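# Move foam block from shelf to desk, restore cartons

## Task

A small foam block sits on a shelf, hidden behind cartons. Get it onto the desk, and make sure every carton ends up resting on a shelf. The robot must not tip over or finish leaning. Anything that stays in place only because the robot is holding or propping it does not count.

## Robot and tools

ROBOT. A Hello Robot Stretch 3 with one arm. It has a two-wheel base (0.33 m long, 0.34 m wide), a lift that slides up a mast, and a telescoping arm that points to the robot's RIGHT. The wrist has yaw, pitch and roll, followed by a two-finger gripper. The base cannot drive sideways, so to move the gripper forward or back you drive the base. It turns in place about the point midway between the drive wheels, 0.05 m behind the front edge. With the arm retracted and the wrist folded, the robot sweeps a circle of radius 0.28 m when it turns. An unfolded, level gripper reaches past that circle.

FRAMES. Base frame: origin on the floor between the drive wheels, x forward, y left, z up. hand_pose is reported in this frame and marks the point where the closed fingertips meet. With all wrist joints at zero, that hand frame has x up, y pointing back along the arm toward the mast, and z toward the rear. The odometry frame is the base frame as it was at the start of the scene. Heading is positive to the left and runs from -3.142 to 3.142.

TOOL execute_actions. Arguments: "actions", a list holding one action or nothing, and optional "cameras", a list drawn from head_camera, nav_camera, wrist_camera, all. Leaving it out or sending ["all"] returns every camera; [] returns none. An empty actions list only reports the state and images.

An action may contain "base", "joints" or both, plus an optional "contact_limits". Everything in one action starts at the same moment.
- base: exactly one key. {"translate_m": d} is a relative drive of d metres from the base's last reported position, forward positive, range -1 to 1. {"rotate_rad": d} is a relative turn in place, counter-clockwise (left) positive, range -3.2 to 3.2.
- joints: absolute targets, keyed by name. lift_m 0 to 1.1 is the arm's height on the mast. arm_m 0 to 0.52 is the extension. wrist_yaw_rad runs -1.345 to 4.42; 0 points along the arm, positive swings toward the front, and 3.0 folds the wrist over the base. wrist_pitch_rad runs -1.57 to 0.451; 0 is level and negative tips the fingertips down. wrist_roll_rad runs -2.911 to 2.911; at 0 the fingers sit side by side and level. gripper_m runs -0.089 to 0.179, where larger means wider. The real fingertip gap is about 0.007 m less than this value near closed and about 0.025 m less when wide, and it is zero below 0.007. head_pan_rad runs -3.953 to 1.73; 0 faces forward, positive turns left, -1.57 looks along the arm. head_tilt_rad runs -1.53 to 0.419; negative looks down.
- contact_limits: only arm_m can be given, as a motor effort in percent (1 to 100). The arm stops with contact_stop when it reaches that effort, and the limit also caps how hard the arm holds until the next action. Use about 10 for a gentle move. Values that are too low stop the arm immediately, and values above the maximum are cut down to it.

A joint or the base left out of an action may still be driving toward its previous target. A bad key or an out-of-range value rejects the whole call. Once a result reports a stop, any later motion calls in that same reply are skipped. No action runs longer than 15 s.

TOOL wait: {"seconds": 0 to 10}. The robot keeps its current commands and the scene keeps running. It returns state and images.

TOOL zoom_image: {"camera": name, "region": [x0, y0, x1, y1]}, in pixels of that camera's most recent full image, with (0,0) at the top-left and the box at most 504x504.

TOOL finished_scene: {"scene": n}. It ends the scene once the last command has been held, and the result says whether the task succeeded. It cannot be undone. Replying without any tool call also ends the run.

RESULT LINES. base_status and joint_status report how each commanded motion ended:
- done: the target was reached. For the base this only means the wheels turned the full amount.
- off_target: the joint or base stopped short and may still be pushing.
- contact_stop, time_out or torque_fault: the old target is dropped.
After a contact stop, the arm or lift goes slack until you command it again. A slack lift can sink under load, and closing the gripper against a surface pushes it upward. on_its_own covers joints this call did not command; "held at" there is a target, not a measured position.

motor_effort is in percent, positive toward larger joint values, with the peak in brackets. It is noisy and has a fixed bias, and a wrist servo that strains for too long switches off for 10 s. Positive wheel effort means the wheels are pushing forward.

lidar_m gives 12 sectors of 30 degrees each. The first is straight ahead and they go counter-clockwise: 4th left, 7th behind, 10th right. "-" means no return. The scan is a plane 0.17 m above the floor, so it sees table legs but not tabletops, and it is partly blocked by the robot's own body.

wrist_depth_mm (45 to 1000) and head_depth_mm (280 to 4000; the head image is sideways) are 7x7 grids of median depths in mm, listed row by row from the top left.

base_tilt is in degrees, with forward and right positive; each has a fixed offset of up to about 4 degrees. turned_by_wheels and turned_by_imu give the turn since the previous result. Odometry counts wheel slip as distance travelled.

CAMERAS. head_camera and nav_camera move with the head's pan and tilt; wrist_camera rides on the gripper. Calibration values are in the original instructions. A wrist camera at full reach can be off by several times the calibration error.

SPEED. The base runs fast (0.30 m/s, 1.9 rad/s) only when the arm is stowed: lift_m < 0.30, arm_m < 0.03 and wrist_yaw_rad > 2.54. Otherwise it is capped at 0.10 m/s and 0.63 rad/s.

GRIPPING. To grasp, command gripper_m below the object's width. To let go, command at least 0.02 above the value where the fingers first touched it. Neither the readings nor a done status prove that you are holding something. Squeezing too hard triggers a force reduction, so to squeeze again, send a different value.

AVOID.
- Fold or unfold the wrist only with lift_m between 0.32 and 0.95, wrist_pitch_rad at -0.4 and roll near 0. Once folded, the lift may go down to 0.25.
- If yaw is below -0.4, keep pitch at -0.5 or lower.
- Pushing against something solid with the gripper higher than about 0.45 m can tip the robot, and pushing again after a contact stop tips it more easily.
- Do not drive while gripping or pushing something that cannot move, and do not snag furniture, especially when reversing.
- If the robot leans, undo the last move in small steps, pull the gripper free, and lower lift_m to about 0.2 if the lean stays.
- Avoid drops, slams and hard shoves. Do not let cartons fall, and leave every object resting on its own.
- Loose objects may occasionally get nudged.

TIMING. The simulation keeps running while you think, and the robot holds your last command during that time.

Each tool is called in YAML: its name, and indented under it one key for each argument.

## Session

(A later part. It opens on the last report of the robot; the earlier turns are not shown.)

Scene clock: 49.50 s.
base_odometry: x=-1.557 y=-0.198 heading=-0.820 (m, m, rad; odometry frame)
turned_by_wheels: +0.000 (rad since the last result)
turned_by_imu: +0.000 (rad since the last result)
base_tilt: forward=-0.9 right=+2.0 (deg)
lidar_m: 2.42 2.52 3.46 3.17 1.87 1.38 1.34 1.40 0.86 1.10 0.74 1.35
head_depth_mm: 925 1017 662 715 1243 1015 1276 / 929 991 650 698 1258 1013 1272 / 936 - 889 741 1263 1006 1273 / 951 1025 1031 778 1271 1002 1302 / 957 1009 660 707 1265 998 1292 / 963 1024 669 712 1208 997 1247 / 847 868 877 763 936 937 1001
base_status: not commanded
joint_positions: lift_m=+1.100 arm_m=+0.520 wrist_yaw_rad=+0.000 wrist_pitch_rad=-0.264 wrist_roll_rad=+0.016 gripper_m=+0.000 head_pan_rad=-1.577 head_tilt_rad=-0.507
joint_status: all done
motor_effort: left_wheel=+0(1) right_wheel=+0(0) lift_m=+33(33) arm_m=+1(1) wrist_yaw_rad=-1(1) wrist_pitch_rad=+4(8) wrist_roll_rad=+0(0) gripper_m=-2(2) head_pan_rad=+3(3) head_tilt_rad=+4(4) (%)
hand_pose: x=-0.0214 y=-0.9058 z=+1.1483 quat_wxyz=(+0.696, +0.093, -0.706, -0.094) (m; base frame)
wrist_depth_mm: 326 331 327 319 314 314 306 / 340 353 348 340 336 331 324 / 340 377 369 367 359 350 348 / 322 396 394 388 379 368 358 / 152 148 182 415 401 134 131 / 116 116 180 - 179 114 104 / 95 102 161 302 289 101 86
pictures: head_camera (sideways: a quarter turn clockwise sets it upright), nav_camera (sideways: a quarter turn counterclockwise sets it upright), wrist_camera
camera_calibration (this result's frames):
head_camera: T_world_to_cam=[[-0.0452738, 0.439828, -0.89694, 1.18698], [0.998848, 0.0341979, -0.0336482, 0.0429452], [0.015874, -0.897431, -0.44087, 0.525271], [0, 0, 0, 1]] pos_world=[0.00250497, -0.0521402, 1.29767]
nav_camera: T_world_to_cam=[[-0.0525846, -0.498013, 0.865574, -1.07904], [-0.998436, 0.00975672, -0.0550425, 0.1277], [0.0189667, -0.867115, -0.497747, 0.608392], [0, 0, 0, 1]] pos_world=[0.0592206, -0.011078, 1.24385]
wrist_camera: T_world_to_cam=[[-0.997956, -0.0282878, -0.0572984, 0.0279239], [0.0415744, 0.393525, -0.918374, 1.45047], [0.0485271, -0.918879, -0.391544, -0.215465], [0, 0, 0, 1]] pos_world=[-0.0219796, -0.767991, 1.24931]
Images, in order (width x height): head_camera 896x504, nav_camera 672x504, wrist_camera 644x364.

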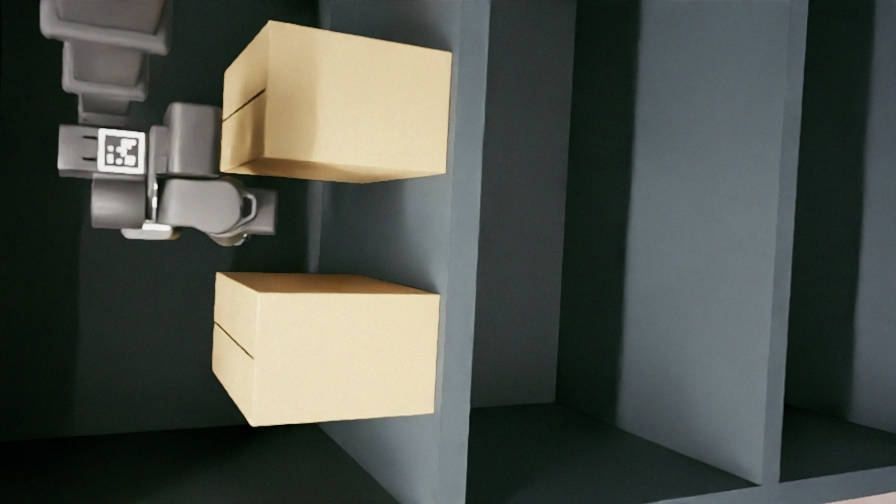

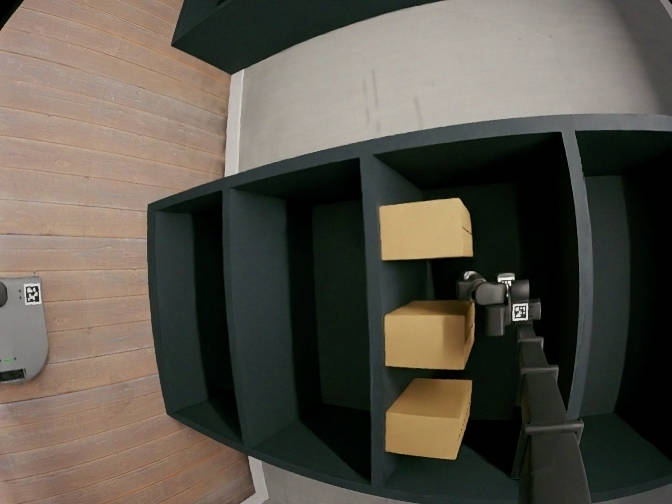

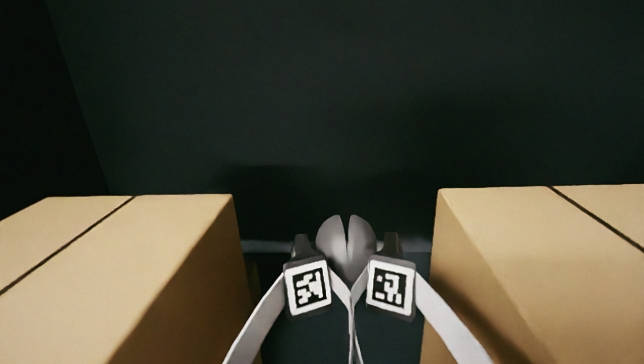

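execute_actions:
  actions:
    - {"joints":{"wrist_pitch_rad":0.0,"arm_m":0.1}}
  cameras: []

execute_actions:
  actions:
    - {"base":{"rotate_rad":0.6},"joints":{"arm_m":0.0}}
  cameras: []

execute_actions:
  actions:
    - {"base":{"translate_m":-0.27}}
  cameras: []

execute_actions:
  actions:
    - {"base":{"rotate_rad":-0.6}}
  cameras: []

execute_actions:
  actions:
    - {"joints":{"arm_m":0.3},"contact_limits":{"arm_m":15}}

Scene clock: 55.03 s.
base_odometry: x=-1.557 y=-0.198 heading=-0.820 (m, m, rad; odometry frame)
turned_by_wheels: +0.000 (rad since the last result)
turned_by_imu: -0.001 (rad since the last result)
base_tilt: forward=-0.9 right=+2.0 (deg)
lidar_m: 2.42 2.53 3.45 3.14 1.88 1.38 1.34 1.39 0.86 1.10 0.74 1.35
head_depth_mm: - - - - 1251 1020 1269 / 934 - - - 1261 1012 1270 / 941 - - - 1232 1010 1276 / 957 1009 886 808 1270 1006 1300 / 959 1011 662 707 1263 1001 1283 / 963 1021 669 713 1216 993 1257 / 845 864 879 764 937 934 999
base_status: not commanded
joint_positions: lift_m=+1.100 arm_m=+0.100 wrist_yaw_rad=+0.000 wrist_pitch_rad=-0.026 wrist_roll_rad=+0.016 gripper_m=+0.000 head_pan_rad=-1.577 head_tilt_rad=-0.507
joint_status: all done
motor_effort: left_wheel=-1(1) right_wheel=+0(0) lift_m=+33(33) arm_m=-3(4) wrist_yaw_rad=-1(1) wrist_pitch_rad=+9(9) wrist_roll_rad=+0(1) gripper_m=-2(3) head_pan_rad=+3(3) head_tilt_rad=+5(4) (%)
hand_pose: x=-0.0214 y=-0.5007 z=+1.2078 quat_wxyz=(+0.702, +0.010, -0.712, -0.009) (m; base frame)
wrist_depth_mm: 337 406 419 440 450 470 486 / 346 493 713 749 746 709 638 / 353 482 769 769 747 758 659 / 360 475 780 806 790 767 556 / 373 469 374 618 353 455 360 / 637 470 378 - 359 455 363 / 937 429 394 424 374 404 356
pictures: none
No camera images: the call's "cameras" was empty. Leave "cameras" out to get every camera's image.

Scene clock: 57.00 s.
base_odometry: x=-1.557 y=-0.198 heading=-0.220 (m, m, rad; odometry frame)
turned_by_wheels: +0.600 (rad since the last result)
turned_by_imu: +0.598 (rad since the last result)
base_tilt: forward=-0.9 right=+2.1 (deg)
lidar_m: 2.58 3.54 3.15 1.75 1.36 1.34 0.87 0.86 0.88 0.74 1.35 2.42
head_depth_mm: 592 - - - - - 1282 / 1054 - - - - - 1246 / 1126 - - - - - 1311 / 1219 1344 1425 - 1678 1729 1411 / 1311 1399 1517 1668 1826 1692 1410 / 1339 1437 1542 1668 1798 1671 1399 / 1227 1319 1383 1491 1591 1643 1392
base_status: done
joint_positions: lift_m=+1.100 arm_m=+0.002 wrist_yaw_rad=+0.000 wrist_pitch_rad=-0.026 wrist_roll_rad=+0.016 gripper_m=+0.000 head_pan_rad=-1.577 head_tilt_rad=-0.507
joint_status: all done
joint sent to its limit — the command would take arm_m past its lower limit, so that joint was sent only as far as its limit.
motor_effort: left_wheel=-2(7) right_wheel=+1(5) lift_m=+33(33) arm_m=-3(3) wrist_yaw_rad=+0(1) wrist_pitch_rad=+9(8) wrist_roll_rad=+0(0) gripper_m=-2(2) head_pan_rad=+3(3) head_tilt_rad=+5(4) (%)
hand_pose: x=-0.0214 y=-0.4020 z=+1.2078 quat_wxyz=(+0.702, +0.010, -0.712, -0.009) (m; base frame)
wrist_depth_mm: - - - - 454 460 476 / - - - - 496 725 653 / - - - - 512 751 679 / - - - - 534 784 650 / - - - - 558 706 368 / - - - - 560 497 385 / - - - - 608 437 392
pictures: none
No camera images: the call's "cameras" was empty. Leave "cameras" out to get every camera's image.

Scene clock: 61.10 s.
base_odometry: x=-1.821 y=-0.139 heading=-0.220 (m, m, rad; odometry frame)
turned_by_wheels: +0.000 (rad since the last result)
turned_by_imu: -0.003 (rad since the last result)
base_tilt: forward=-0.9 right=+2.0 (deg)
lidar_m: 2.81 3.77 3.26 1.47 1.14 1.12 1.19 0.61 0.97 0.73 1.48 2.64
head_depth_mm: 846 - - - - - 801 / 877 - - - - - 790 / 796 - - - - - 830 / 719 754 809 - 1012 1005 1231 / 648 695 747 776 891 949 1087 / 614 669 732 1544 1753 1638 1361 / 1304 1429 1573 1705 1862 1682 1392
base_status: done
joint_positions: lift_m=+1.100 arm_m=+0.002 wrist_yaw_rad=+0.000 wrist_pitch_rad=-0.026 wrist_roll_rad=+0.016 gripper_m=+0.000 head_pan_rad=-1.577 head_tilt_rad=-0.507
joint_status: not commanded
motor_effort: left_wheel=-1(7) right_wheel=+1(3) lift_m=+33(33) arm_m=-3(3) wrist_yaw_rad=-1(1) wrist_pitch_rad=+8(8) wrist_roll_rad=+0(0) gripper_m=-2(2) head_pan_rad=+3(3) head_tilt_rad=+4(4) (%)
hand_pose: x=-0.0214 y=-0.4020 z=+1.2078 quat_wxyz=(+0.702, +0.010, -0.712, -0.009) (m; base frame)
wrist_depth_mm: - - 467 441 453 459 482 / - - 514 623 752 634 546 / - - 523 642 779 640 566 / - - - 608 735 668 559 / - - - 564 459 687 287 / - - - - 521 500 256 / - - - 456 398 304 257
pictures: none
No camera images: the call's "cameras" was empty. Leave "cameras" out to get every camera's image.

Scene clock: 63.00 s.
base_odometry: x=-1.821 y=-0.139 heading=-0.820 (m, m, rad; odometry frame)
turned_by_wheels: -0.600 (rad since the last result)
turned_by_imu: -0.599 (rad since the last result)
base_tilt: forward=-0.9 right=+2.1 (deg)
lidar_m: 2.32 2.75 3.77 3.34 1.57 1.15 1.12 1.16 0.61 0.97 0.73 0.74
head_depth_mm: 791 - - - - - 801 / 792 - - - - - 788 / 798 - - - - - 793 / 812 869 721 - 1136 1006 828 / 819 876 509 543 1131 993 830 / 820 877 512 545 1133 996 827 / 826 888 864 650 1129 993 823
base_status: done
joint_positions: lift_m=+1.100 arm_m=+0.002 wrist_yaw_rad=+0.000 wrist_pitch_rad=-0.026 wrist_roll_rad=+0.016 gripper_m=+0.000 head_pan_rad=-1.577 head_tilt_rad=-0.507
joint_status: not commanded
motor_effort: left_wheel=+2(7) right_wheel=-4(7) lift_m=+33(33) arm_m=-3(3) wrist_yaw_rad=-1(1) wrist_pitch_rad=+9(9) wrist_roll_rad=+0(0) gripper_m=-2(2) head_pan_rad=+3(3) head_tilt_rad=+4(4) (%)
hand_pose: x=-0.0214 y=-0.4020 z=+1.2078 quat_wxyz=(+0.702, +0.010, -0.712, -0.009) (m; base frame)
wrist_depth_mm: 388 403 417 433 451 455 367 / 571 730 715 693 676 576 369 / 584 734 730 712 707 584 371 / 592 732 763 733 720 587 369 / 357 447 334 483 339 297 373 / 328 422 315 - 299 296 379 / 341 414 324 416 376 300 378
pictures: none
No camera images: the call's "cameras" was empty. Leave "cameras" out to get every camera's image.

Scene clock: 66.43 s.
base_odometry: x=-1.821 y=-0.139 heading=-0.820 (m, m, rad; odometry frame)
turned_by_wheels: +0.000 (rad since the last result)
turned_by_imu: -0.001 (rad since the last result)
base_tilt: forward=-0.9 right=+2.0 (deg)
lidar_m: 2.32 2.75 3.76 3.34 1.57 1.15 1.12 1.16 0.61 0.97 0.73 0.74
head_depth_mm: 793 864 502 532 567 984 841 / 793 - 515 541 569 1016 836 / 803 - 896 686 1126 1014 836 / 816 872 924 664 1130 1000 828 / 820 866 508 541 1139 999 828 / 822 876 513 545 1132 993 826 / 829 887 862 650 1125 989 823
base_status: not commanded
joint_positions: lift_m=+1.100 arm_m=+0.300 wrist_yaw_rad=+0.000 wrist_pitch_rad=-0.026 wrist_roll_rad=+0.016 gripper_m=+0.000 head_pan_rad=-1.577 head_tilt_rad=-0.507
joint_status: all done
motor_effort: left_wheel=+1(1) right_wheel=-4(4) lift_m=+33(33) arm_m=+1(1) wrist_yaw_rad=-1(1) wrist_pitch_rad=+8(8) wrist_roll_rad=+0(0) gripper_m=-2(2) head_pan_rad=+3(3) head_tilt_rad=+5(4) (%)
contact_limits: arm_m 15 (drawing in: default 16, maximum 26; extending or still: default 20, maximum 33)
hand_pose: x=-0.0214 y=-0.7003 z=+1.2079 quat_wxyz=(+0.702, +0.009, -0.712, -0.009) (m; base frame)
wrist_depth_mm: 389 405 409 394 400 391 373 / 432 419 416 410 403 394 377 / 449 438 431 424 411 408 374 / 466 444 440 433 427 412 379 / 467 470 450 443 438 431 383 / 487 220 216 - 226 199 194 / 165 162 169 435 408 155 148
pictures: head_camera (sideways: a quarter turn clockwise sets it upright), nav_camera (sideways: a quarter turn counterclockwise sets it upright), wrist_camera
camera_calibration (this result's frames):
head_camera: T_world_to_cam=[[-0.0453505, 0.439695, -0.897002, 1.18706], [0.998843, 0.0343656, -0.0336539, 0.0429527], [0.0160286, -0.89749, -0.440744, 0.525106], [0, 0, 0, 1]] pos_world=[0.00251397, -0.0521414, 1.29768]
nav_camera: T_world_to_cam=[[-0.0524979, -0.497901, 0.865644, -1.07913], [-0.998438, 0.00957665, -0.055043, 0.127701], [0.019116, -0.867181, -0.497626, 0.608232], [0, 0, 0, 1]] pos_world=[0.0592224, -0.011077, 1.24385]
wrist_camera: T_world_to_cam=[[-0.997947, -0.0411635, -0.0490567, 0.0182133], [0.0416226, 0.165244, -0.985374, 1.34536], [0.0486677, -0.985393, -0.163192, -0.325726], [0, 0, 0, 1]] pos_world=[-0.0219692, -0.542532, 1.27342]
Images, in order (width x height): head_camera 896x504, nav_camera 672x504, wrist_camera 644x364.

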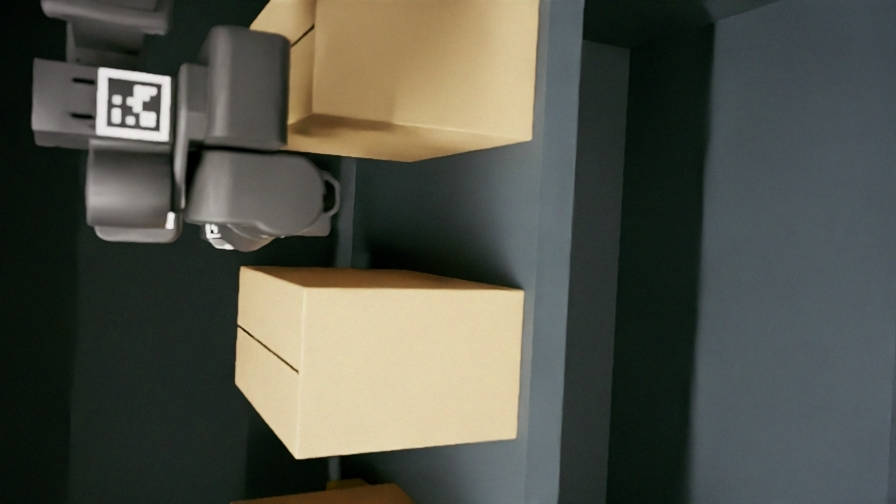

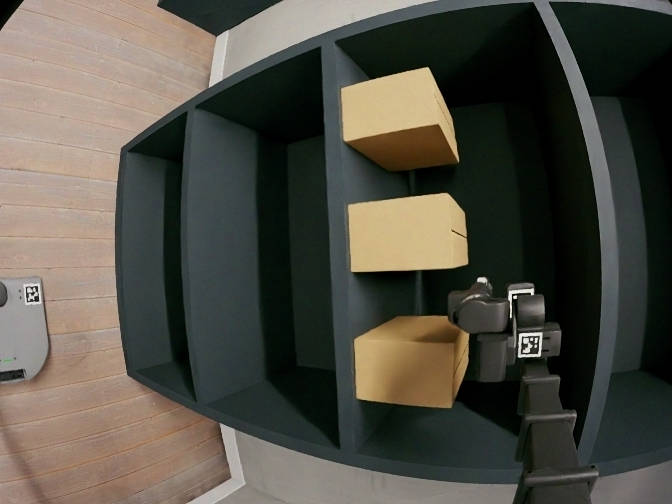

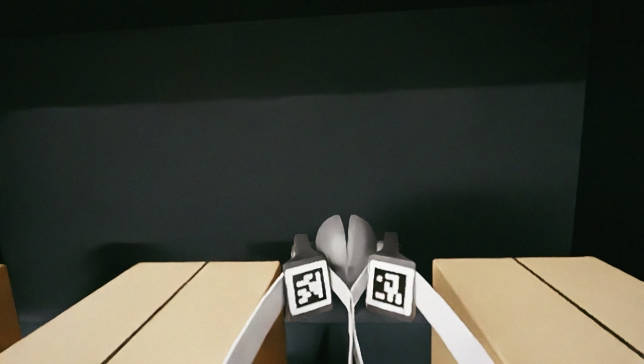

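execute_actions:
  actions:
    - {"joints":{"arm_m":0.02}}
  cameras: []

execute_actions:
  actions:
    - {"base":{"translate_m":0.335},"joints":{"lift_m":0.97,"gripper_m":0.179}}

Scene clock: 70.73 s.
base_odometry: x=-1.821 y=-0.139 heading=-0.820 (m, m, rad; odometry frame)
turned_by_wheels: +0.000 (rad since the last result)
turned_by_imu: -0.001 (rad since the last result)
base_tilt: forward=-0.9 right=+2.0 (deg)
lidar_m: 2.31 2.75 3.76 3.33 1.57 1.16 1.12 1.16 0.61 0.97 0.73 0.74
head_depth_mm: 793 - - - - 940 840 / 797 - - - - - 836 / 797 - - - - - 833 / 814 868 721 625 1132 975 833 / 820 869 511 544 1139 999 823 / 821 877 513 545 1133 991 824 / 829 887 864 653 1115 992 825
base_status: not commanded
joint_positions: lift_m=+1.100 arm_m=+0.020 wrist_yaw_rad=+0.000 wrist_pitch_rad=-0.026 wrist_roll_rad=+0.016 gripper_m=+0.000 head_pan_rad=-1.577 head_tilt_rad=-0.507
joint_status: all done
motor_effort: left_wheel=+1(2) right_wheel=-4(3) lift_m=+33(33) arm_m=-3(3) wrist_yaw_rad=+0(1) wrist_pitch_rad=+8(9) wrist_roll_rad=+0(0) gripper_m=-2(2) head_pan_rad=+3(3) head_tilt_rad=+4(4) (%)
hand_pose: x=-0.0214 y=-0.4208 z=+1.2079 quat_wxyz=(+0.702, +0.009, -0.712, -0.009) (m; base frame)
wrist_depth_mm: 391 397 413 427 447 461 366 / 576 711 693 687 671 579 365 / 577 714 700 692 670 581 367 / 581 750 725 715 693 585 374 / 355 454 330 485 337 297 381 / 325 399 294 - 282 274 377 / 325 410 303 411 382 280 375
pictures: none
No camera images: the call's "cameras" was empty. Leave "cameras" out to get every camera's image.

Scene clock: 75.03 s.
base_odometry: x=-1.592 y=-0.384 heading=-0.820 (m, m, rad; odometry frame)
turned_by_wheels: +0.000 (rad since the last result)
turned_by_imu: +0.001 (rad since the last result)
base_tilt: forward=-0.9 right=+2.0 (deg)
lidar_m: 2.31 2.40 3.31 3.73 2.03 1.51 1.45 0.83 0.94 0.68 0.55 1.18
head_depth_mm: 815 873 650 629 - - - / 815 874 938 711 587 - - / 818 869 517 549 - - - / 821 874 514 546 - - 810 / 825 885 928 628 1131 970 830 / 726 752 777 690 773 884 805 / 519 532 544 561 598 674 771
base_status: done
joint_positions: lift_m=+0.970 arm_m=+0.020 wrist_yaw_rad=+0.000 wrist_pitch_rad=-0.025 wrist_roll_rad=+0.016 gripper_m=+0.179 head_pan_rad=-1.577 head_tilt_rad=-0.507
joint_status: all done
motor_effort: left_wheel=+1(7) right_wheel=-3(1) lift_m=+26(27) arm_m=-3(3) wrist_yaw_rad=-1(1) wrist_pitch_rad=+8(8) wrist_roll_rad=+0(0) gripper_m=+0(86) head_pan_rad=+3(3) head_tilt_rad=+4(4) (%)
hand_pose: x=-0.0214 y=-0.4208 z=+1.0783 quat_wxyz=(+0.702, +0.009, -0.712, -0.009) (m; base frame)
wrist_depth_mm: 258 314 572 664 662 645 624 / 746 305 573 680 669 643 637 / 754 308 444 268 688 309 253 / 788 304 442 278 653 311 261 / 813 286 440 282 418 318 265 / 833 - 324 289 288 294 - / 853 303 394 284 277 276 725
pictures: head_camera (sideways: a quarter turn clockwise sets it upright), nav_camera (sideways: a quarter turn counterclockwise sets it upright), wrist_camera
camera_calibration (this result's frames):
head_camera: T_world_to_cam=[[-0.0453574, 0.439659, -0.897019, 1.18708], [0.998842, 0.0343796, -0.0336555, 0.0429547], [0.0160423, -0.897507, -0.440709, 0.525061], [0, 0, 0, 1]] pos_world=[0.00251477, -0.0521417, 1.29768]
nav_camera: T_world_to_cam=[[-0.05249, -0.497868, 0.865663, -1.07916], [-0.998438, 0.00955915, -0.0550432, 0.127701], [0.0191292, -0.8672, -0.497592, 0.608188], [0, 0, 0, 1]] pos_world=[0.0592226, -0.0110784, 1.24385]
wrist_camera: T_world_to_cam=[[-0.997947, -0.0411855, -0.0490388, 0.0233326], [0.0416229, 0.164808, -0.985447, 1.17137], [0.0486681, -0.985465, -0.162755, -0.0719585], [0, 0, 0, 1]] pos_world=[-0.0219692, -0.263003, 1.14376]
Images, in order (width x height): head_camera 896x504, nav_camera 672x504, wrist_camera 644x364.

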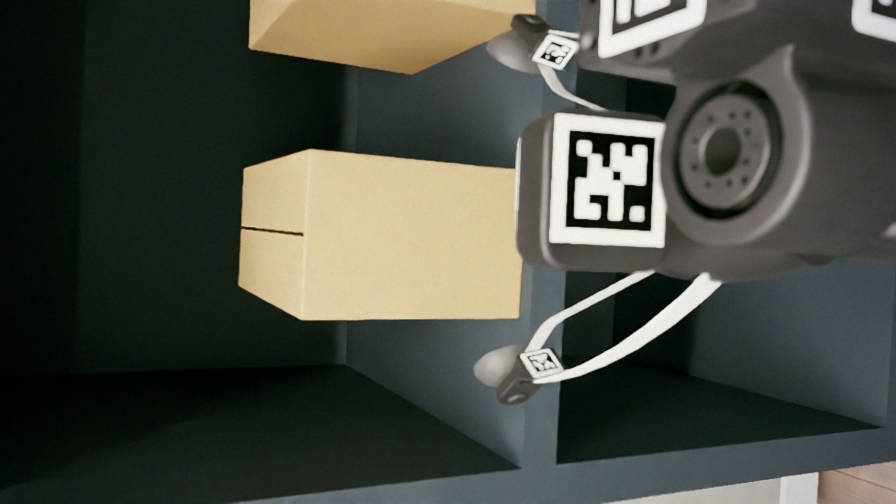

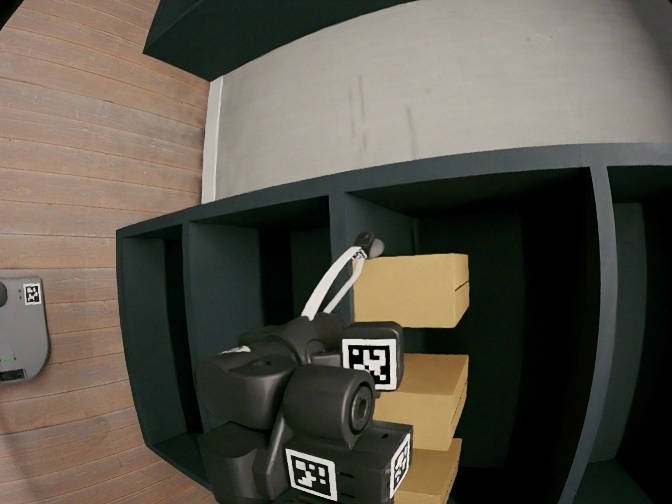

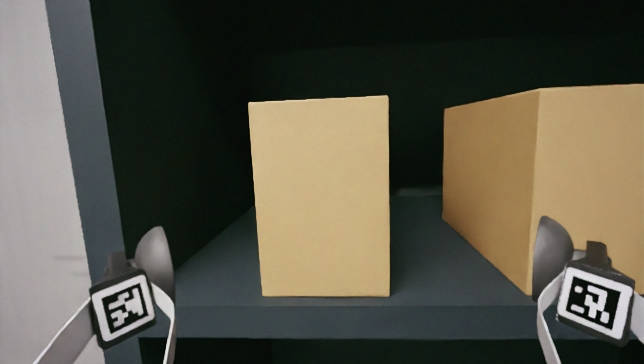

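execute_actions:
  actions:
    - {"base":{"translate_m":0.018},"joints":{"arm_m":0.13}}
  cameras: ["wrist_camera"]

execute_actions:
  actions:
    - {"joints":{"arm_m":0.22},"contact_limits":{"arm_m":12}}
  cameras: ["wrist_camera","head_camera"]

Scene clock: 78.17 s.
base_odometry: x=-1.580 y=-0.397 heading=-0.820 (m, m, rad; odometry frame)
turned_by_wheels: +0.000 (rad since the last result)
turned_by_imu: +0.000 (rad since the last result)
base_tilt: forward=-0.9 right=+2.1 (deg)
lidar_m: 2.28 2.39 3.26 3.29 2.05 1.52 1.47 0.85 0.97 0.62 0.55 1.16
head_depth_mm: 811 871 719 658 - - 840 / 816 874 923 752 - - 840 / 819 865 512 - - - 832 / 821 876 515 541 1137 976 832 / 825 886 939 657 1084 1001 824 / 653 678 701 656 648 792 787 / 467 479 507 545 598 684 1328
base_status: done
joint_positions: lift_m=+0.970 arm_m=+0.130 wrist_yaw_rad=+0.000 wrist_pitch_rad=-0.025 wrist_roll_rad=+0.016 gripper_m=+0.179 head_pan_rad=-1.577 head_tilt_rad=-0.507
joint_status: all done
motor_effort: left_wheel=+1(6) right_wheel=-3(1) lift_m=+26(26) arm_m=+1(1) wrist_yaw_rad=-1(0) wrist_pitch_rad=+9(8) wrist_roll_rad=+0(0) gripper_m=+0(0) head_pan_rad=+3(3) head_tilt_rad=+4(4) (%)
hand_pose: x=-0.0214 y=-0.5303 z=+1.0783 quat_wxyz=(+0.702, +0.009, -0.712, -0.009) (m; base frame)
wrist_depth_mm: 204 280 510 571 571 534 536 / 204 278 415 160 156 547 538 / 204 278 166 161 158 348 221 / 203 274 367 166 162 348 223 / 201 255 363 170 167 357 212 / 196 - 284 175 172 302 - / - 232 227 180 176 228 211
pictures: wrist_camera
camera_calibration (this result's frames):
wrist_camera: T_world_to_cam=[[-0.997947, -0.0411863, -0.0490381, 0.0188215], [0.0416228, 0.164792, -0.98545, 1.18942], [0.0486681, -0.985468, -0.16274, -0.179892], [0, 0, 0, 1]] pos_world=[-0.0219692, -0.37251, 1.14376]
Images, in order (width x height): wrist_camera 644x364.

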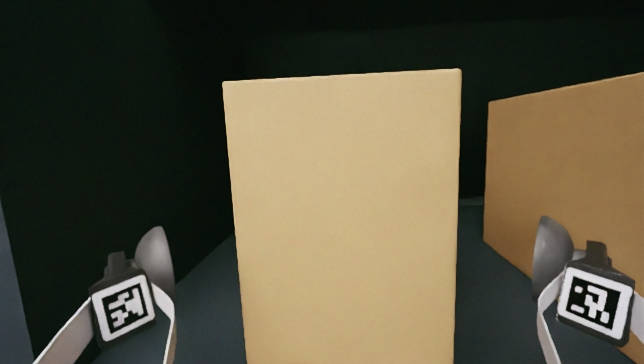

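Scene clock: 80.07 s.
base_odometry: x=-1.580 y=-0.397 heading=-0.820 (m, m, rad; odometry frame)
turned_by_wheels: +0.000 (rad since the last result)
turned_by_imu: +0.000 (rad since the last result)
base_tilt: forward=-0.9 right=+2.1 (deg)
lidar_m: 2.28 2.39 3.27 3.28 2.06 1.52 1.47 0.85 0.96 0.61 0.55 1.16
head_depth_mm: 814 873 724 - 1152 1016 841 / 814 875 922 - 1158 1016 835 / 816 866 529 - - 1008 835 / 818 871 531 565 1136 999 828 / 828 884 941 679 1071 1001 828 / 653 677 701 656 646 792 785 / 468 479 507 543 598 682 1331
base_status: not commanded
joint_positions: lift_m=+0.970 arm_m=+0.220 wrist_yaw_rad=+0.000 wrist_pitch_rad=-0.025 wrist_roll_rad=+0.016 gripper_m=+0.179 head_pan_rad=-1.577 head_tilt_rad=-0.507
joint_status: all done
motor_effort: left_wheel=+1(1) right_wheel=-3(3) lift_m=+26(26) arm_m=+1(0) wrist_yaw_rad=-1(1) wrist_pitch_rad=+8(8) wrist_roll_rad=+0(0) gripper_m=+0(0) head_pan_rad=+3(3) head_tilt_rad=+4(4) (%)
contact_limits: arm_m 12 (drawing in: default 16, maximum 26; extending or still: default 20, maximum 33)
hand_pose: x=-0.0213 y=-0.6202 z=+1.0783 quat_wxyz=(+0.702, +0.009, -0.712, -0.009) (m; base frame)
wrist_depth_mm: 205 259 454 474 465 87 457 / 203 231 93 92 90 88 459 / 203 241 96 94 93 90 225 / 201 242 99 97 95 93 226 / 200 242 101 99 97 96 216 / 195 - 105 102 100 98 - / - 233 108 105 103 101 212
pictures: head_camera (sideways: a quarter turn clockwise sets it upright), wrist_camera
camera_calibration (this result's frames):
head_camera: T_world_to_cam=[[-0.0453574, 0.439659, -0.897019, 1.18708], [0.998842, 0.0343795, -0.0336555, 0.0429547], [0.0160422, -0.897507, -0.440709, 0.525061], [0, 0, 0, 1]] pos_world=[0.00251476, -0.0521417, 1.29768]
wrist_camera: T_world_to_cam=[[-0.997942, -0.0413062, -0.0490376, 0.0150719], [0.0416028, 0.164793, -0.98545, 1.20425], [0.0487863, -0.985463, -0.162735, -0.268553], [0, 0, 0, 1]] pos_world=[-0.0219575, -0.462478, 1.14376]
Images, in order (width x height): head_camera 896x504, wrist_camera 644x364.

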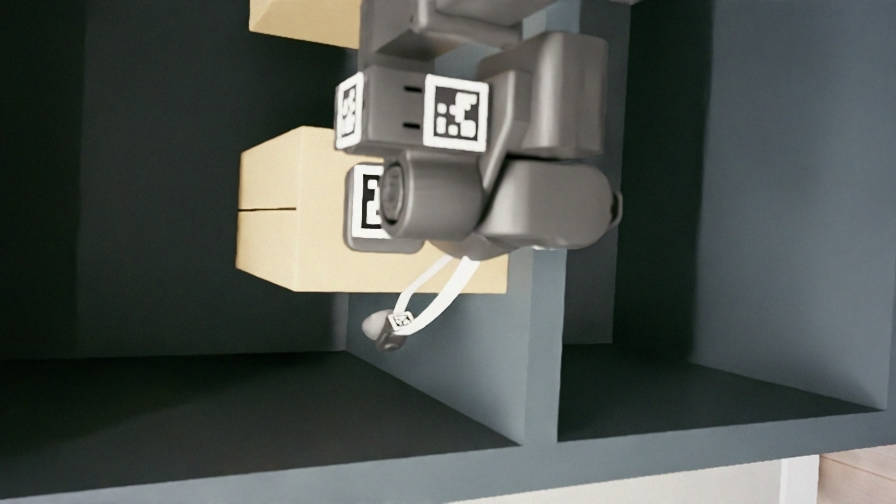

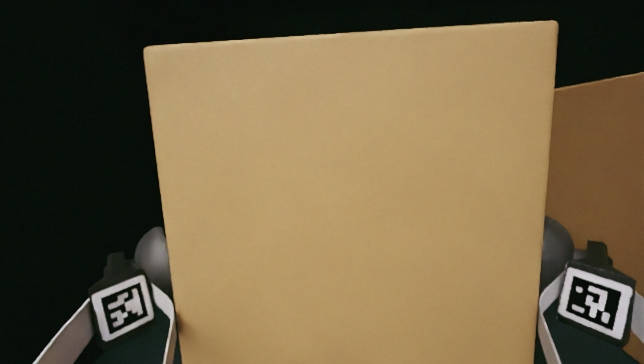

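execute_actions:
  actions:
    - {"joints":{"arm_m":0.213,"gripper_m":0.04}}
  cameras: []

execute_actions:
  actions:
    - {"joints":{"lift_m":1.0}}
  cameras: ["wrist_camera"]

execute_actions:
  actions:
    - {"joints":{"arm_m":0.0,"head_tilt_rad":-0.6}}

Scene clock: 83.73 s.
base_odometry: x=-1.580 y=-0.397 heading=-0.820 (m, m, rad; odometry frame)
turned_by_wheels: +0.000 (rad since the last result)
turned_by_imu: -0.001 (rad since the last result)
base_tilt: forward=-0.9 right=+2.1 (deg)
lidar_m: 2.29 2.38 3.28 3.28 2.05 1.51 1.47 0.85 0.97 0.62 0.55 1.16
head_depth_mm: 807 871 722 - 1142 1024 840 / 813 873 921 - - 1018 839 / 814 868 546 - - 1011 835 / 819 876 549 582 1139 1006 828 / 825 888 941 663 1075 994 825 / 654 679 701 656 647 795 787 / 467 478 506 544 597 684 1330
base_status: not commanded
joint_positions: lift_m=+0.970 arm_m=+0.213 wrist_yaw_rad=+0.000 wrist_pitch_rad=-0.025 wrist_roll_rad=+0.016 gripper_m=+0.042 head_pan_rad=-1.577 head_tilt_rad=-0.507
joint_status: all done
motor_effort: left_wheel=+0(1) right_wheel=-3(3) lift_m=+26(26) arm_m=-3(3) wrist_yaw_rad=+0(0) wrist_pitch_rad=+8(8) wrist_roll_rad=+0(0) gripper_m=-37(100) head_pan_rad=+3(3) head_tilt_rad=+4(5) (%)
hand_pose: x=-0.0216 y=-0.6137 z=+1.0783 quat_wxyz=(+0.702, +0.009, -0.712, -0.009) (m; base frame)
wrist_depth_mm: 205 279 484 493 488 466 462 / 204 276 116 114 112 112 466 / 203 275 119 117 116 115 223 / 201 274 122 120 118 119 225 / 201 271 125 123 122 121 225 / 201 240 129 127 125 124 216 / 198 231 133 130 129 206 207
pictures: none
No camera images: the call's "cameras" was empty. Leave "cameras" out to get every camera's image.

Scene clock: 84.80 s.
base_odometry: x=-1.580 y=-0.397 heading=-0.820 (m, m, rad; odometry frame)
turned_by_wheels: +0.000 (rad since the last result)
turned_by_imu: +0.000 (rad since the last result)
base_tilt: forward=-0.9 right=+2.1 (deg)
lidar_m: 2.29 2.38 3.29 3.29 2.05 1.52 1.47 0.85 0.96 0.62 0.55 1.16
head_depth_mm: 810 873 727 700 1139 1018 842 / 816 871 - - 1140 1010 837 / 821 864 533 - 1142 1013 832 / 820 862 538 590 1139 1003 831 / 821 889 934 692 1075 1002 826 / 654 674 704 658 646 796 786 / 467 478 505 544 598 686 1339
base_status: not commanded
joint_positions: lift_m=+1.000 arm_m=+0.213 wrist_yaw_rad=+0.000 wrist_pitch_rad=-0.036 wrist_roll_rad=+0.016 gripper_m=+0.048 head_pan_rad=-1.577 head_tilt_rad=-0.507
joint_status: all done
on_its_own: gripper_m is held at +0.048, not at your +0.040, by its stall guard, which is still easing
motor_effort: left_wheel=+0(1) right_wheel=-3(3) lift_m=+34(35) arm_m=-2(3) wrist_yaw_rad=+1(0) wrist_pitch_rad=+11(12) wrist_roll_rad=+0(1) gripper_m=-10(37) head_pan_rad=+3(3) head_tilt_rad=+4(4) (%)
hand_pose: x=-0.0216 y=-0.6134 z=+1.1053 quat_wxyz=(+0.702, +0.013, -0.712, -0.013) (m; base frame)
wrist_depth_mm: 205 279 493 487 477 471 453 / 205 276 120 118 117 472 476 / 203 276 122 120 119 283 236 / 202 271 125 123 121 283 224 / 200 268 127 125 123 122 224 / 200 239 129 128 125 124 215 / 196 256 132 130 127 240 235
pictures: wrist_camera
camera_calibration (this result's frames):
wrist_camera: T_world_to_cam=[[-0.99798, -0.0398684, -0.0494534, 0.0177823], [0.0417622, 0.174828, -0.983713, 1.23402], [0.0478649, -0.983791, -0.17281, -0.245266], [0, 0, 0, 1]] pos_world=[-0.0220492, -0.456322, 1.17241]
Images, in order (width x height): wrist_camera 644x364.

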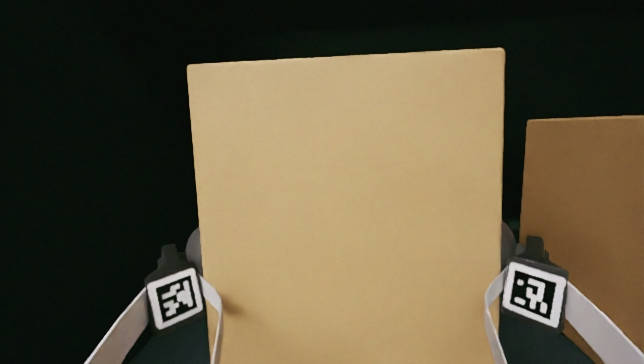

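Scene clock: 87.60 s.
base_odometry: x=-1.580 y=-0.397 heading=-0.820 (m, m, rad; odometry frame)
turned_by_wheels: +0.000 (rad since the last result)
turned_by_imu: -0.001 (rad since the last result)
base_tilt: forward=-0.9 right=+2.1 (deg)
lidar_m: 2.29 2.39 3.27 3.29 2.05 1.52 1.47 0.85 0.97 0.62 0.55 1.16
head_depth_mm: 811 862 714 611 - - - / 816 862 338 - - - - / 816 858 337 - - - - / 822 855 338 360 - 899 1175 / 826 896 741 383 1064 921 1179 / 655 676 704 608 758 794 835 / 467 482 521 573 667 1411 1322
base_status: not commanded
joint_positions: lift_m=+1.000 arm_m=+0.002 wrist_yaw_rad=+0.000 wrist_pitch_rad=-0.037 wrist_roll_rad=+0.016 gripper_m=+0.062 head_pan_rad=-1.577 head_tilt_rad=-0.593
joint_status: all done
joint sent to its limit — the command would take arm_m past its lower limit, so that joint was sent only as far as its limit.
on_its_own: gripper_m is held at +0.062, not at your +0.040, by its stall guard, which is still easing
motor_effort: left_wheel=+1(1) right_wheel=-2(3) lift_m=+35(34) arm_m=-3(3) wrist_yaw_rad=+1(0) wrist_pitch_rad=+12(12) wrist_roll_rad=+0(0) gripper_m=-7(33) head_pan_rad=+3(3) head_tilt_rad=-3(12) (%)
hand_pose: x=-0.0216 y=-0.4017 z=+1.1050 quat_wxyz=(+0.702, +0.013, -0.712, -0.014) (m; base frame)
wrist_depth_mm: 737 283 522 681 667 667 634 / 762 277 121 119 117 664 675 / 777 298 122 121 119 278 274 / 814 297 125 124 121 285 280 / 830 317 127 125 123 122 289 / 857 830 129 128 125 124 294 / 884 325 132 129 128 290 291
pictures: head_camera (sideways: a quarter turn clockwise sets it upright), nav_camera (sideways: a quarter turn counterclockwise sets it upright), wrist_camera
camera_calibration (this result's frames):
head_camera: T_world_to_cam=[[-0.0449085, 0.514608, -0.856249, 1.1339], [0.998858, 0.0371105, -0.0300846, 0.0383022], [0.0162941, -0.856622, -0.515687, 0.622619], [0, 0, 0, 1]] pos_world=[0.00251843, -0.0515872, 1.29313]
nav_camera: T_world_to_cam=[[-0.0529211, -0.569927, 0.819989, -1.0196], [-0.99841, 0.0142376, -0.0545404, 0.127041], [0.0194094, -0.821572, -0.569775, 0.702101], [0, 0, 0, 1]] pos_world=[0.0592528, -0.00608077, 1.24303]
wrist_camera: T_world_to_cam=[[-0.99798, -0.0398003, -0.0495104, 0.026296], [0.0417626, 0.176218, -0.983465, 1.19693], [0.0478669, -0.983546, -0.1742, -0.0354111], [0, 0, 0, 1]] pos_world=[-0.022049, -0.244703, 1.17227]
Images, in order (width x height): head_camera 896x504, nav_camera 672x504, wrist_camera 644x364.

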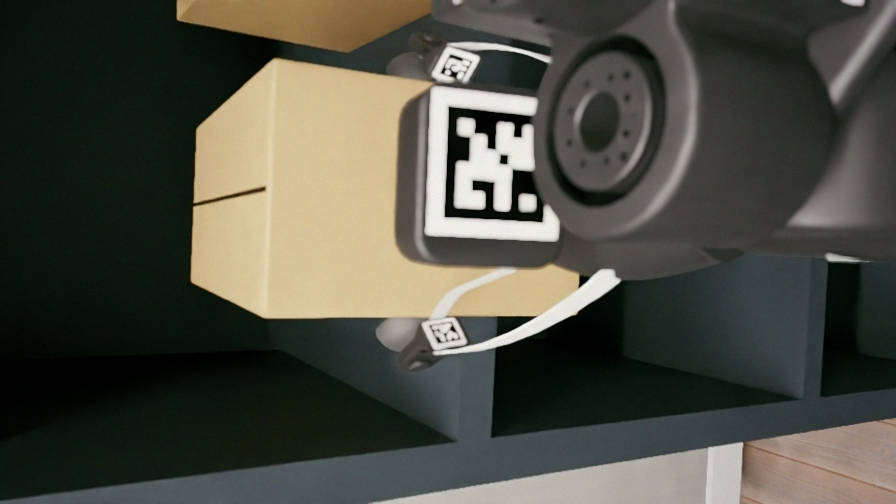

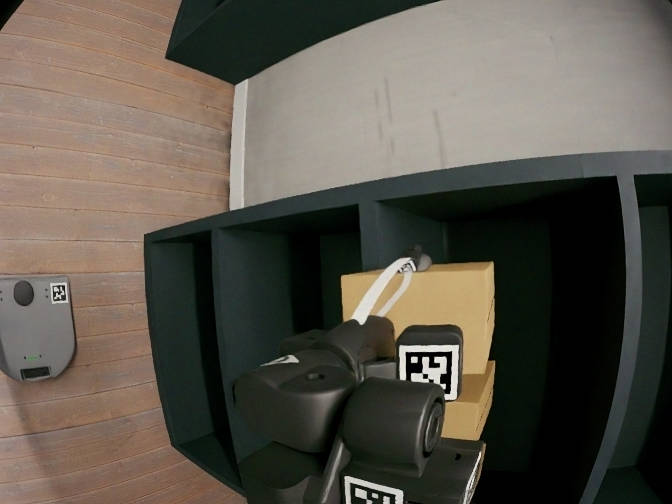

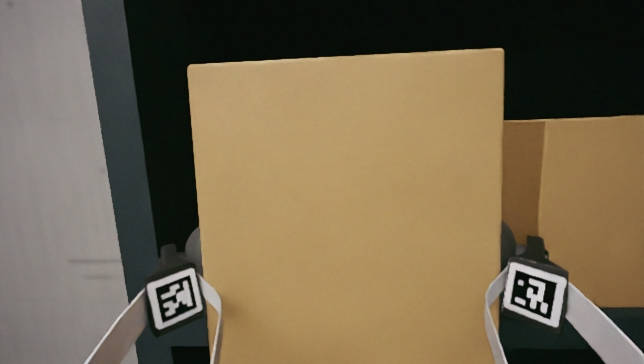

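execute_actions:
  actions:
    - {"base":{"translate_m":0.06},"joints":{"arm_m":0.19,"gripper_m":0.065,"head_pan_rad":-1.45},"contact_limits":{"arm_m":15}}
  cameras: ["head_camera"]

execute_actions:
  actions:
    - {"joints":{"lift_m":0.972}}
  cameras: []

execute_actions:
  actions:
    - {"joints":{"gripper_m":0.15}}
  cameras: []

execute_actions:
  actions:
    - {"joints":{"arm_m":0.08}}
  cameras: []

execute_actions:
  actions:
    - {"base":{"translate_m":-0.1},"joints":{"gripper_m":0.09,"lift_m":0.95,"wrist_pitch_rad":-0.15,"head_pan_rad":-1.57}}

Scene clock: 93.57 s.
base_odometry: x=-1.539 y=-0.441 heading=-0.820 (m, m, rad; odometry frame)
turned_by_wheels: +0.000 (rad since the last result)
turned_by_imu: -0.001 (rad since the last result)
base_tilt: forward=-0.9 right=+2.0 (deg)
lidar_m: 2.23 2.32 3.19 3.29 2.14 1.58 1.53 0.90 1.01 0.53 1.03 1.10
head_depth_mm: 797 834 - - 1113 932 828 / 810 574 - - 1117 929 821 / 817 857 526 575 1142 932 842 / 532 595 656 590 933 901 992 / 436 475 531 589 667 770 1264 / 870 953 1047 1166 1313 1459 1324 / 886 969 1065 1188 1342 1482 1312
base_status: done
joint_positions: lift_m=+1.000 arm_m=+0.190 wrist_yaw_rad=+0.000 wrist_pitch_rad=-0.037 wrist_roll_rad=+0.016 gripper_m=+0.076 head_pan_rad=-1.457 head_tilt_rad=-0.593
joint_status: gripper_m off_target (ended at +0.076, target +0.065); the others done
on_its_own: gripper_m is held at +0.075, not at your +0.065, by its stall guard, which is still easing
motor_effort: left_wheel=+1(6) right_wheel=-3(6) lift_m=+34(34) arm_m=+1(1) wrist_yaw_rad=+0(1) wrist_pitch_rad=+12(12) wrist_roll_rad=+0(0) gripper_m=-23(74) head_pan_rad=+3(13) head_tilt_rad=-3(3) (%)
contact_limits: arm_m 15 (drawing in: default 16, maximum 26; extending or still: default 20, maximum 33)
hand_pose: x=-0.0214 y=-0.5899 z=+1.1050 quat_wxyz=(+0.702, +0.013, -0.712, -0.013) (m; base frame)
wrist_depth_mm: 139 184 340 509 494 491 476 / 139 183 124 122 121 497 501 / 138 182 126 124 122 510 314 / 137 182 127 124 123 519 300 / 137 179 128 126 124 123 302 / 135 159 129 127 126 124 284 / 134 187 131 128 126 239 259
pictures: head_camera (sideways: a quarter turn clockwise sets it upright)
camera_calibration (this result's frames):
head_camera: T_world_to_cam=[[-0.106101, 0.505673, -0.856176, 1.13418], [0.987264, 0.156222, -0.0300785, 0.038365], [0.118544, -0.848463, -0.515808, 0.622153], [0, 0, 0, 1]] pos_world=[0.00870916, -0.0516443, 1.29312]
Images, in order (width x height): head_camera 896x504.

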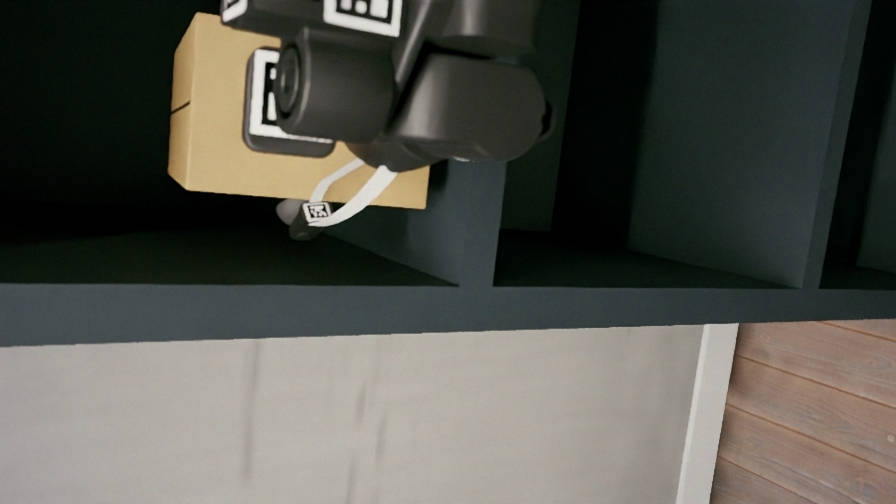

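Scene clock: 94.60 s.
base_odometry: x=-1.539 y=-0.441 heading=-0.820 (m, m, rad; odometry frame)
turned_by_wheels: +0.000 (rad since the last result)
turned_by_imu: +0.000 (rad since the last result)
base_tilt: forward=-0.9 right=+2.0 (deg)
lidar_m: 2.23 2.33 3.18 3.29 2.14 1.58 1.53 0.90 1.01 0.53 1.03 1.11
head_depth_mm: 798 842 508 - 1084 936 828 / 806 612 504 - 1080 933 822 / 817 858 530 574 1109 928 839 / 530 593 650 592 933 904 990 / 435 475 531 592 669 771 1267 / 876 956 1050 1168 1300 1462 1318 / 886 966 1062 1188 1342 1479 1320
base_status: not commanded
joint_positions: lift_m=+0.972 arm_m=+0.190 wrist_yaw_rad=+0.000 wrist_pitch_rad=-0.028 wrist_roll_rad=+0.016 gripper_m=+0.080 head_pan_rad=-1.457 head_tilt_rad=-0.593
joint_status: all done
on_its_own: gripper_m is held at +0.078, not at your +0.065, by its stall guard, which is still easing
motor_effort: left_wheel=+1(0) right_wheel=-3(3) lift_m=+26(29) arm_m=+1(1) wrist_yaw_rad=+0(0) wrist_pitch_rad=+9(12) wrist_roll_rad=+0(0) gripper_m=-22(23) head_pan_rad=+3(3) head_tilt_rad=-3(3) (%)
hand_pose: x=-0.0214 y=-0.5902 z=+1.0796 quat_wxyz=(+0.702, +0.010, -0.712, -0.010) (m; base frame)
wrist_depth_mm: 139 186 336 508 503 494 482 / 138 183 116 115 113 113 487 / 138 182 119 118 116 116 296 / 137 181 122 121 119 521 299 / 136 178 126 124 122 122 301 / 135 158 130 127 125 124 276 / 134 187 133 131 129 205 222
pictures: none
No camera images: the call's "cameras" was empty. Leave "cameras" out to get every camera's image.

Scene clock: 95.80 s.
base_odometry: x=-1.539 y=-0.441 heading=-0.820 (m, m, rad; odometry frame)
turned_by_wheels: +0.000 (rad since the last result)
turned_by_imu: +0.000 (rad since the last result)
base_tilt: forward=-0.9 right=+2.0 (deg)
lidar_m: 2.23 2.32 3.19 3.30 2.14 1.58 1.53 0.90 1.01 0.53 1.03 1.10
head_depth_mm: 796 841 508 - 1083 939 824 / 810 616 504 - 1071 930 826 / 815 858 529 571 1108 926 841 / 530 592 639 591 932 903 991 / 436 476 530 592 669 771 1268 / 869 956 1047 1165 1313 1463 1322 / 885 969 1066 1191 1338 1481 1318
base_status: not commanded
joint_positions: lift_m=+0.972 arm_m=+0.190 wrist_yaw_rad=+0.000 wrist_pitch_rad=-0.027 wrist_roll_rad=+0.016 gripper_m=+0.150 head_pan_rad=-1.457 head_tilt_rad=-0.593
joint_status: all done
motor_effort: left_wheel=+1(1) right_wheel=-3(3) lift_m=+26(26) arm_m=+1(1) wrist_yaw_rad=+0(0) wrist_pitch_rad=+9(9) wrist_roll_rad=+0(1) gripper_m=+0(82) head_pan_rad=+3(3) head_tilt_rad=-3(3) (%)
hand_pose: x=-0.0214 y=-0.5902 z=+1.0798 quat_wxyz=(+0.702, +0.010, -0.712, -0.010) (m; base frame)
wrist_depth_mm: 139 185 334 503 497 491 484 / 138 184 115 113 112 111 487 / 138 182 117 116 114 114 297 / 137 180 121 119 118 118 301 / 136 175 125 123 121 120 302 / 135 158 128 127 125 124 275 / 134 186 133 130 128 128 214
pictures: none
No camera images: the call's "cameras" was empty. Leave "cameras" out to get every camera's image.

Scene clock: 97.87 s.
base_odometry: x=-1.539 y=-0.441 heading=-0.820 (m, m, rad; odometry frame)
turned_by_wheels: +0.000 (rad since the last result)
turned_by_imu: +0.000 (rad since the last result)
base_tilt: forward=-0.9 right=+2.0 (deg)
lidar_m: 2.22 2.32 3.18 3.29 2.14 1.58 1.53 0.90 1.01 0.53 1.03 1.11
head_depth_mm: 794 837 537 - - - 825 / 808 614 519 - - - 805 / 815 863 534 575 1104 944 839 / 531 595 662 587 928 899 989 / 437 474 531 592 667 770 1270 / 871 949 1045 1162 1318 1466 1314 / 888 972 1066 1189 1348 1482 1319
base_status: not commanded
joint_positions: lift_m=+0.972 arm_m=+0.080 wrist_yaw_rad=+0.000 wrist_pitch_rad=-0.026 wrist_roll_rad=+0.016 gripper_m=+0.150 head_pan_rad=-1.457 head_tilt_rad=-0.593
joint_status: all done
motor_effort: left_wheel=+1(1) right_wheel=-3(3) lift_m=+26(26) arm_m=-3(3) wrist_yaw_rad=+0(0) wrist_pitch_rad=+9(8) wrist_roll_rad=+0(0) gripper_m=+0(0) head_pan_rad=+3(3) head_tilt_rad=-3(3) (%)
hand_pose: x=-0.0214 y=-0.4807 z=+1.0801 quat_wxyz=(+0.702, +0.009, -0.712, -0.010) (m; base frame)
wrist_depth_mm: 656 195 342 613 601 590 587 / 681 199 340 618 611 602 588 / 714 206 301 226 225 623 298 / 720 211 296 230 231 638 299 / 743 218 308 236 237 412 299 / 766 735 304 243 243 304 270 / 797 234 242 237 234 228 217
pictures: none
No camera images: the call's "cameras" was empty. Leave "cameras" out to get every camera's image.

Scene clock: 99.97 s.
base_odometry: x=-1.607 y=-0.367 heading=-0.820 (m, m, rad; odometry frame)
turned_by_wheels: +0.000 (rad since the last result)
turned_by_imu: -0.001 (rad since the last result)
base_tilt: forward=-0.8 right=+2.0 (deg)
lidar_m: 2.33 2.43 3.34 3.28 2.00 1.48 1.43 0.82 0.91 0.76 0.56 1.20
head_depth_mm: 807 844 605 581 - - - / 813 887 856 654 - - 1184 / 816 885 849 650 - - 1207 / 822 860 564 616 1136 927 1185 / 827 589 534 577 1129 920 1170 / 763 685 543 582 903 873 883 / 556 569 585 584 662 740 1266
base_status: done
joint_positions: lift_m=+0.950 arm_m=+0.080 wrist_yaw_rad=+0.000 wrist_pitch_rad=-0.165 wrist_roll_rad=+0.016 gripper_m=+0.090 head_pan_rad=-1.563 head_tilt_rad=-0.593
joint_status: all done
motor_effort: left_wheel=+1(4) right_wheel=-3(9) lift_m=+26(27) arm_m=-3(3) wrist_yaw_rad=+0(0) wrist_pitch_rad=+5(8) wrist_roll_rad=+0(0) gripper_m=+0(84) head_pan_rad=-3(11) head_tilt_rad=-3(3) (%)
hand_pose: x=-0.0215 y=-0.4740 z=+1.0229 quat_wxyz=(+0.699, +0.058, -0.710, -0.059) (m; base frame)
wrist_depth_mm: 247 208 207 586 581 262 183 / 248 219 214 609 599 267 189 / 245 229 227 507 626 266 198 / 244 242 237 358 385 270 207 / 243 256 248 257 256 233 216 / 240 234 229 226 222 215 214 / 263 307 588 742 741 682 699
pictures: head_camera (sideways: a quarter turn clockwise sets it upright), nav_camera (sideways: a quarter turn counterclockwise sets it upright), wrist_camera
camera_calibration (this result's frames):
head_camera: T_world_to_cam=[[-0.0521187, 0.51405, -0.856175, 1.13385], [0.99824, 0.0511127, -0.0300785, 0.038298], [0.0282997, -0.856236, -0.515809, 0.622704], [0, 0, 0, 1]] pos_world=[0.0032419, -0.0516311, 1.29312]
nav_camera: T_world_to_cam=[[-0.044926, -0.57073, 0.819908, -1.01954], [-0.998512, 0.000248669, -0.0545393, 0.12704], [0.0309233, -0.821138, -0.569891, 0.702183], [0, 0, 0, 1]] pos_world=[0.0593327, -0.00532672, 1.24303]
wrist_camera: T_world_to_cam=[[-0.997964, -0.0335356, -0.0542548, 0.0272826], [0.0416926, 0.300749, -0.952792, 1.15661], [0.0482695, -0.953113, -0.298739, 0.0210012], [0, 0, 0, 1]] pos_world=[-0.0220089, -0.326919, 1.10977]
Images, in order (width x height): head_camera 896x504, nav_camera 672x504, wrist_camera 644x364.

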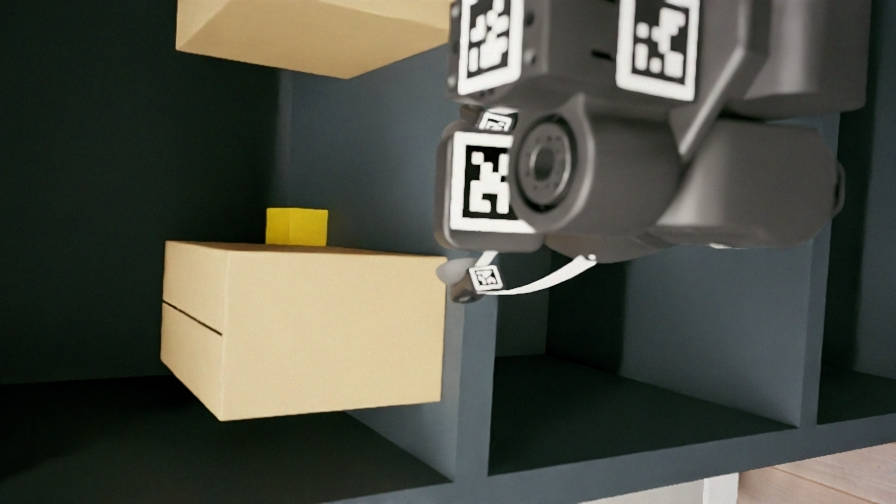

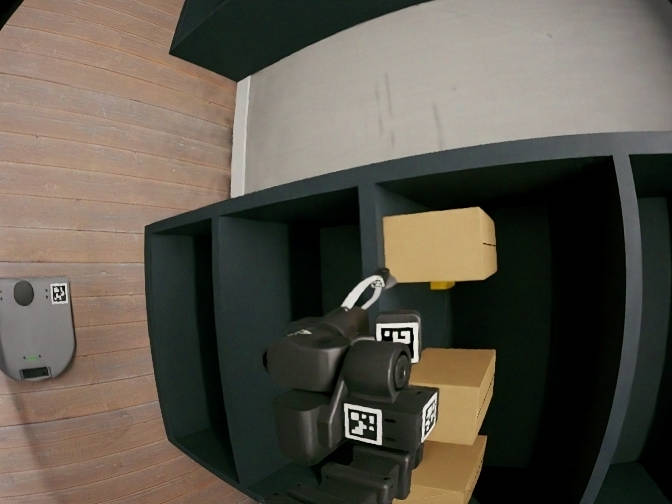

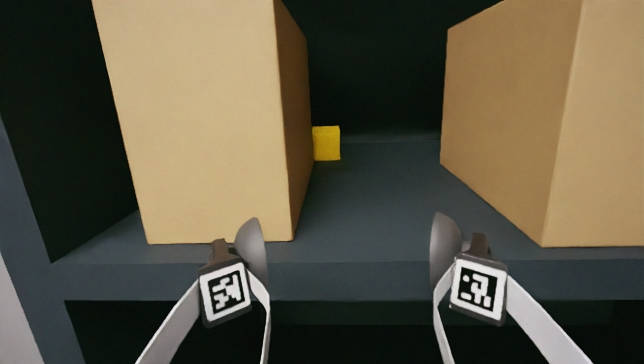

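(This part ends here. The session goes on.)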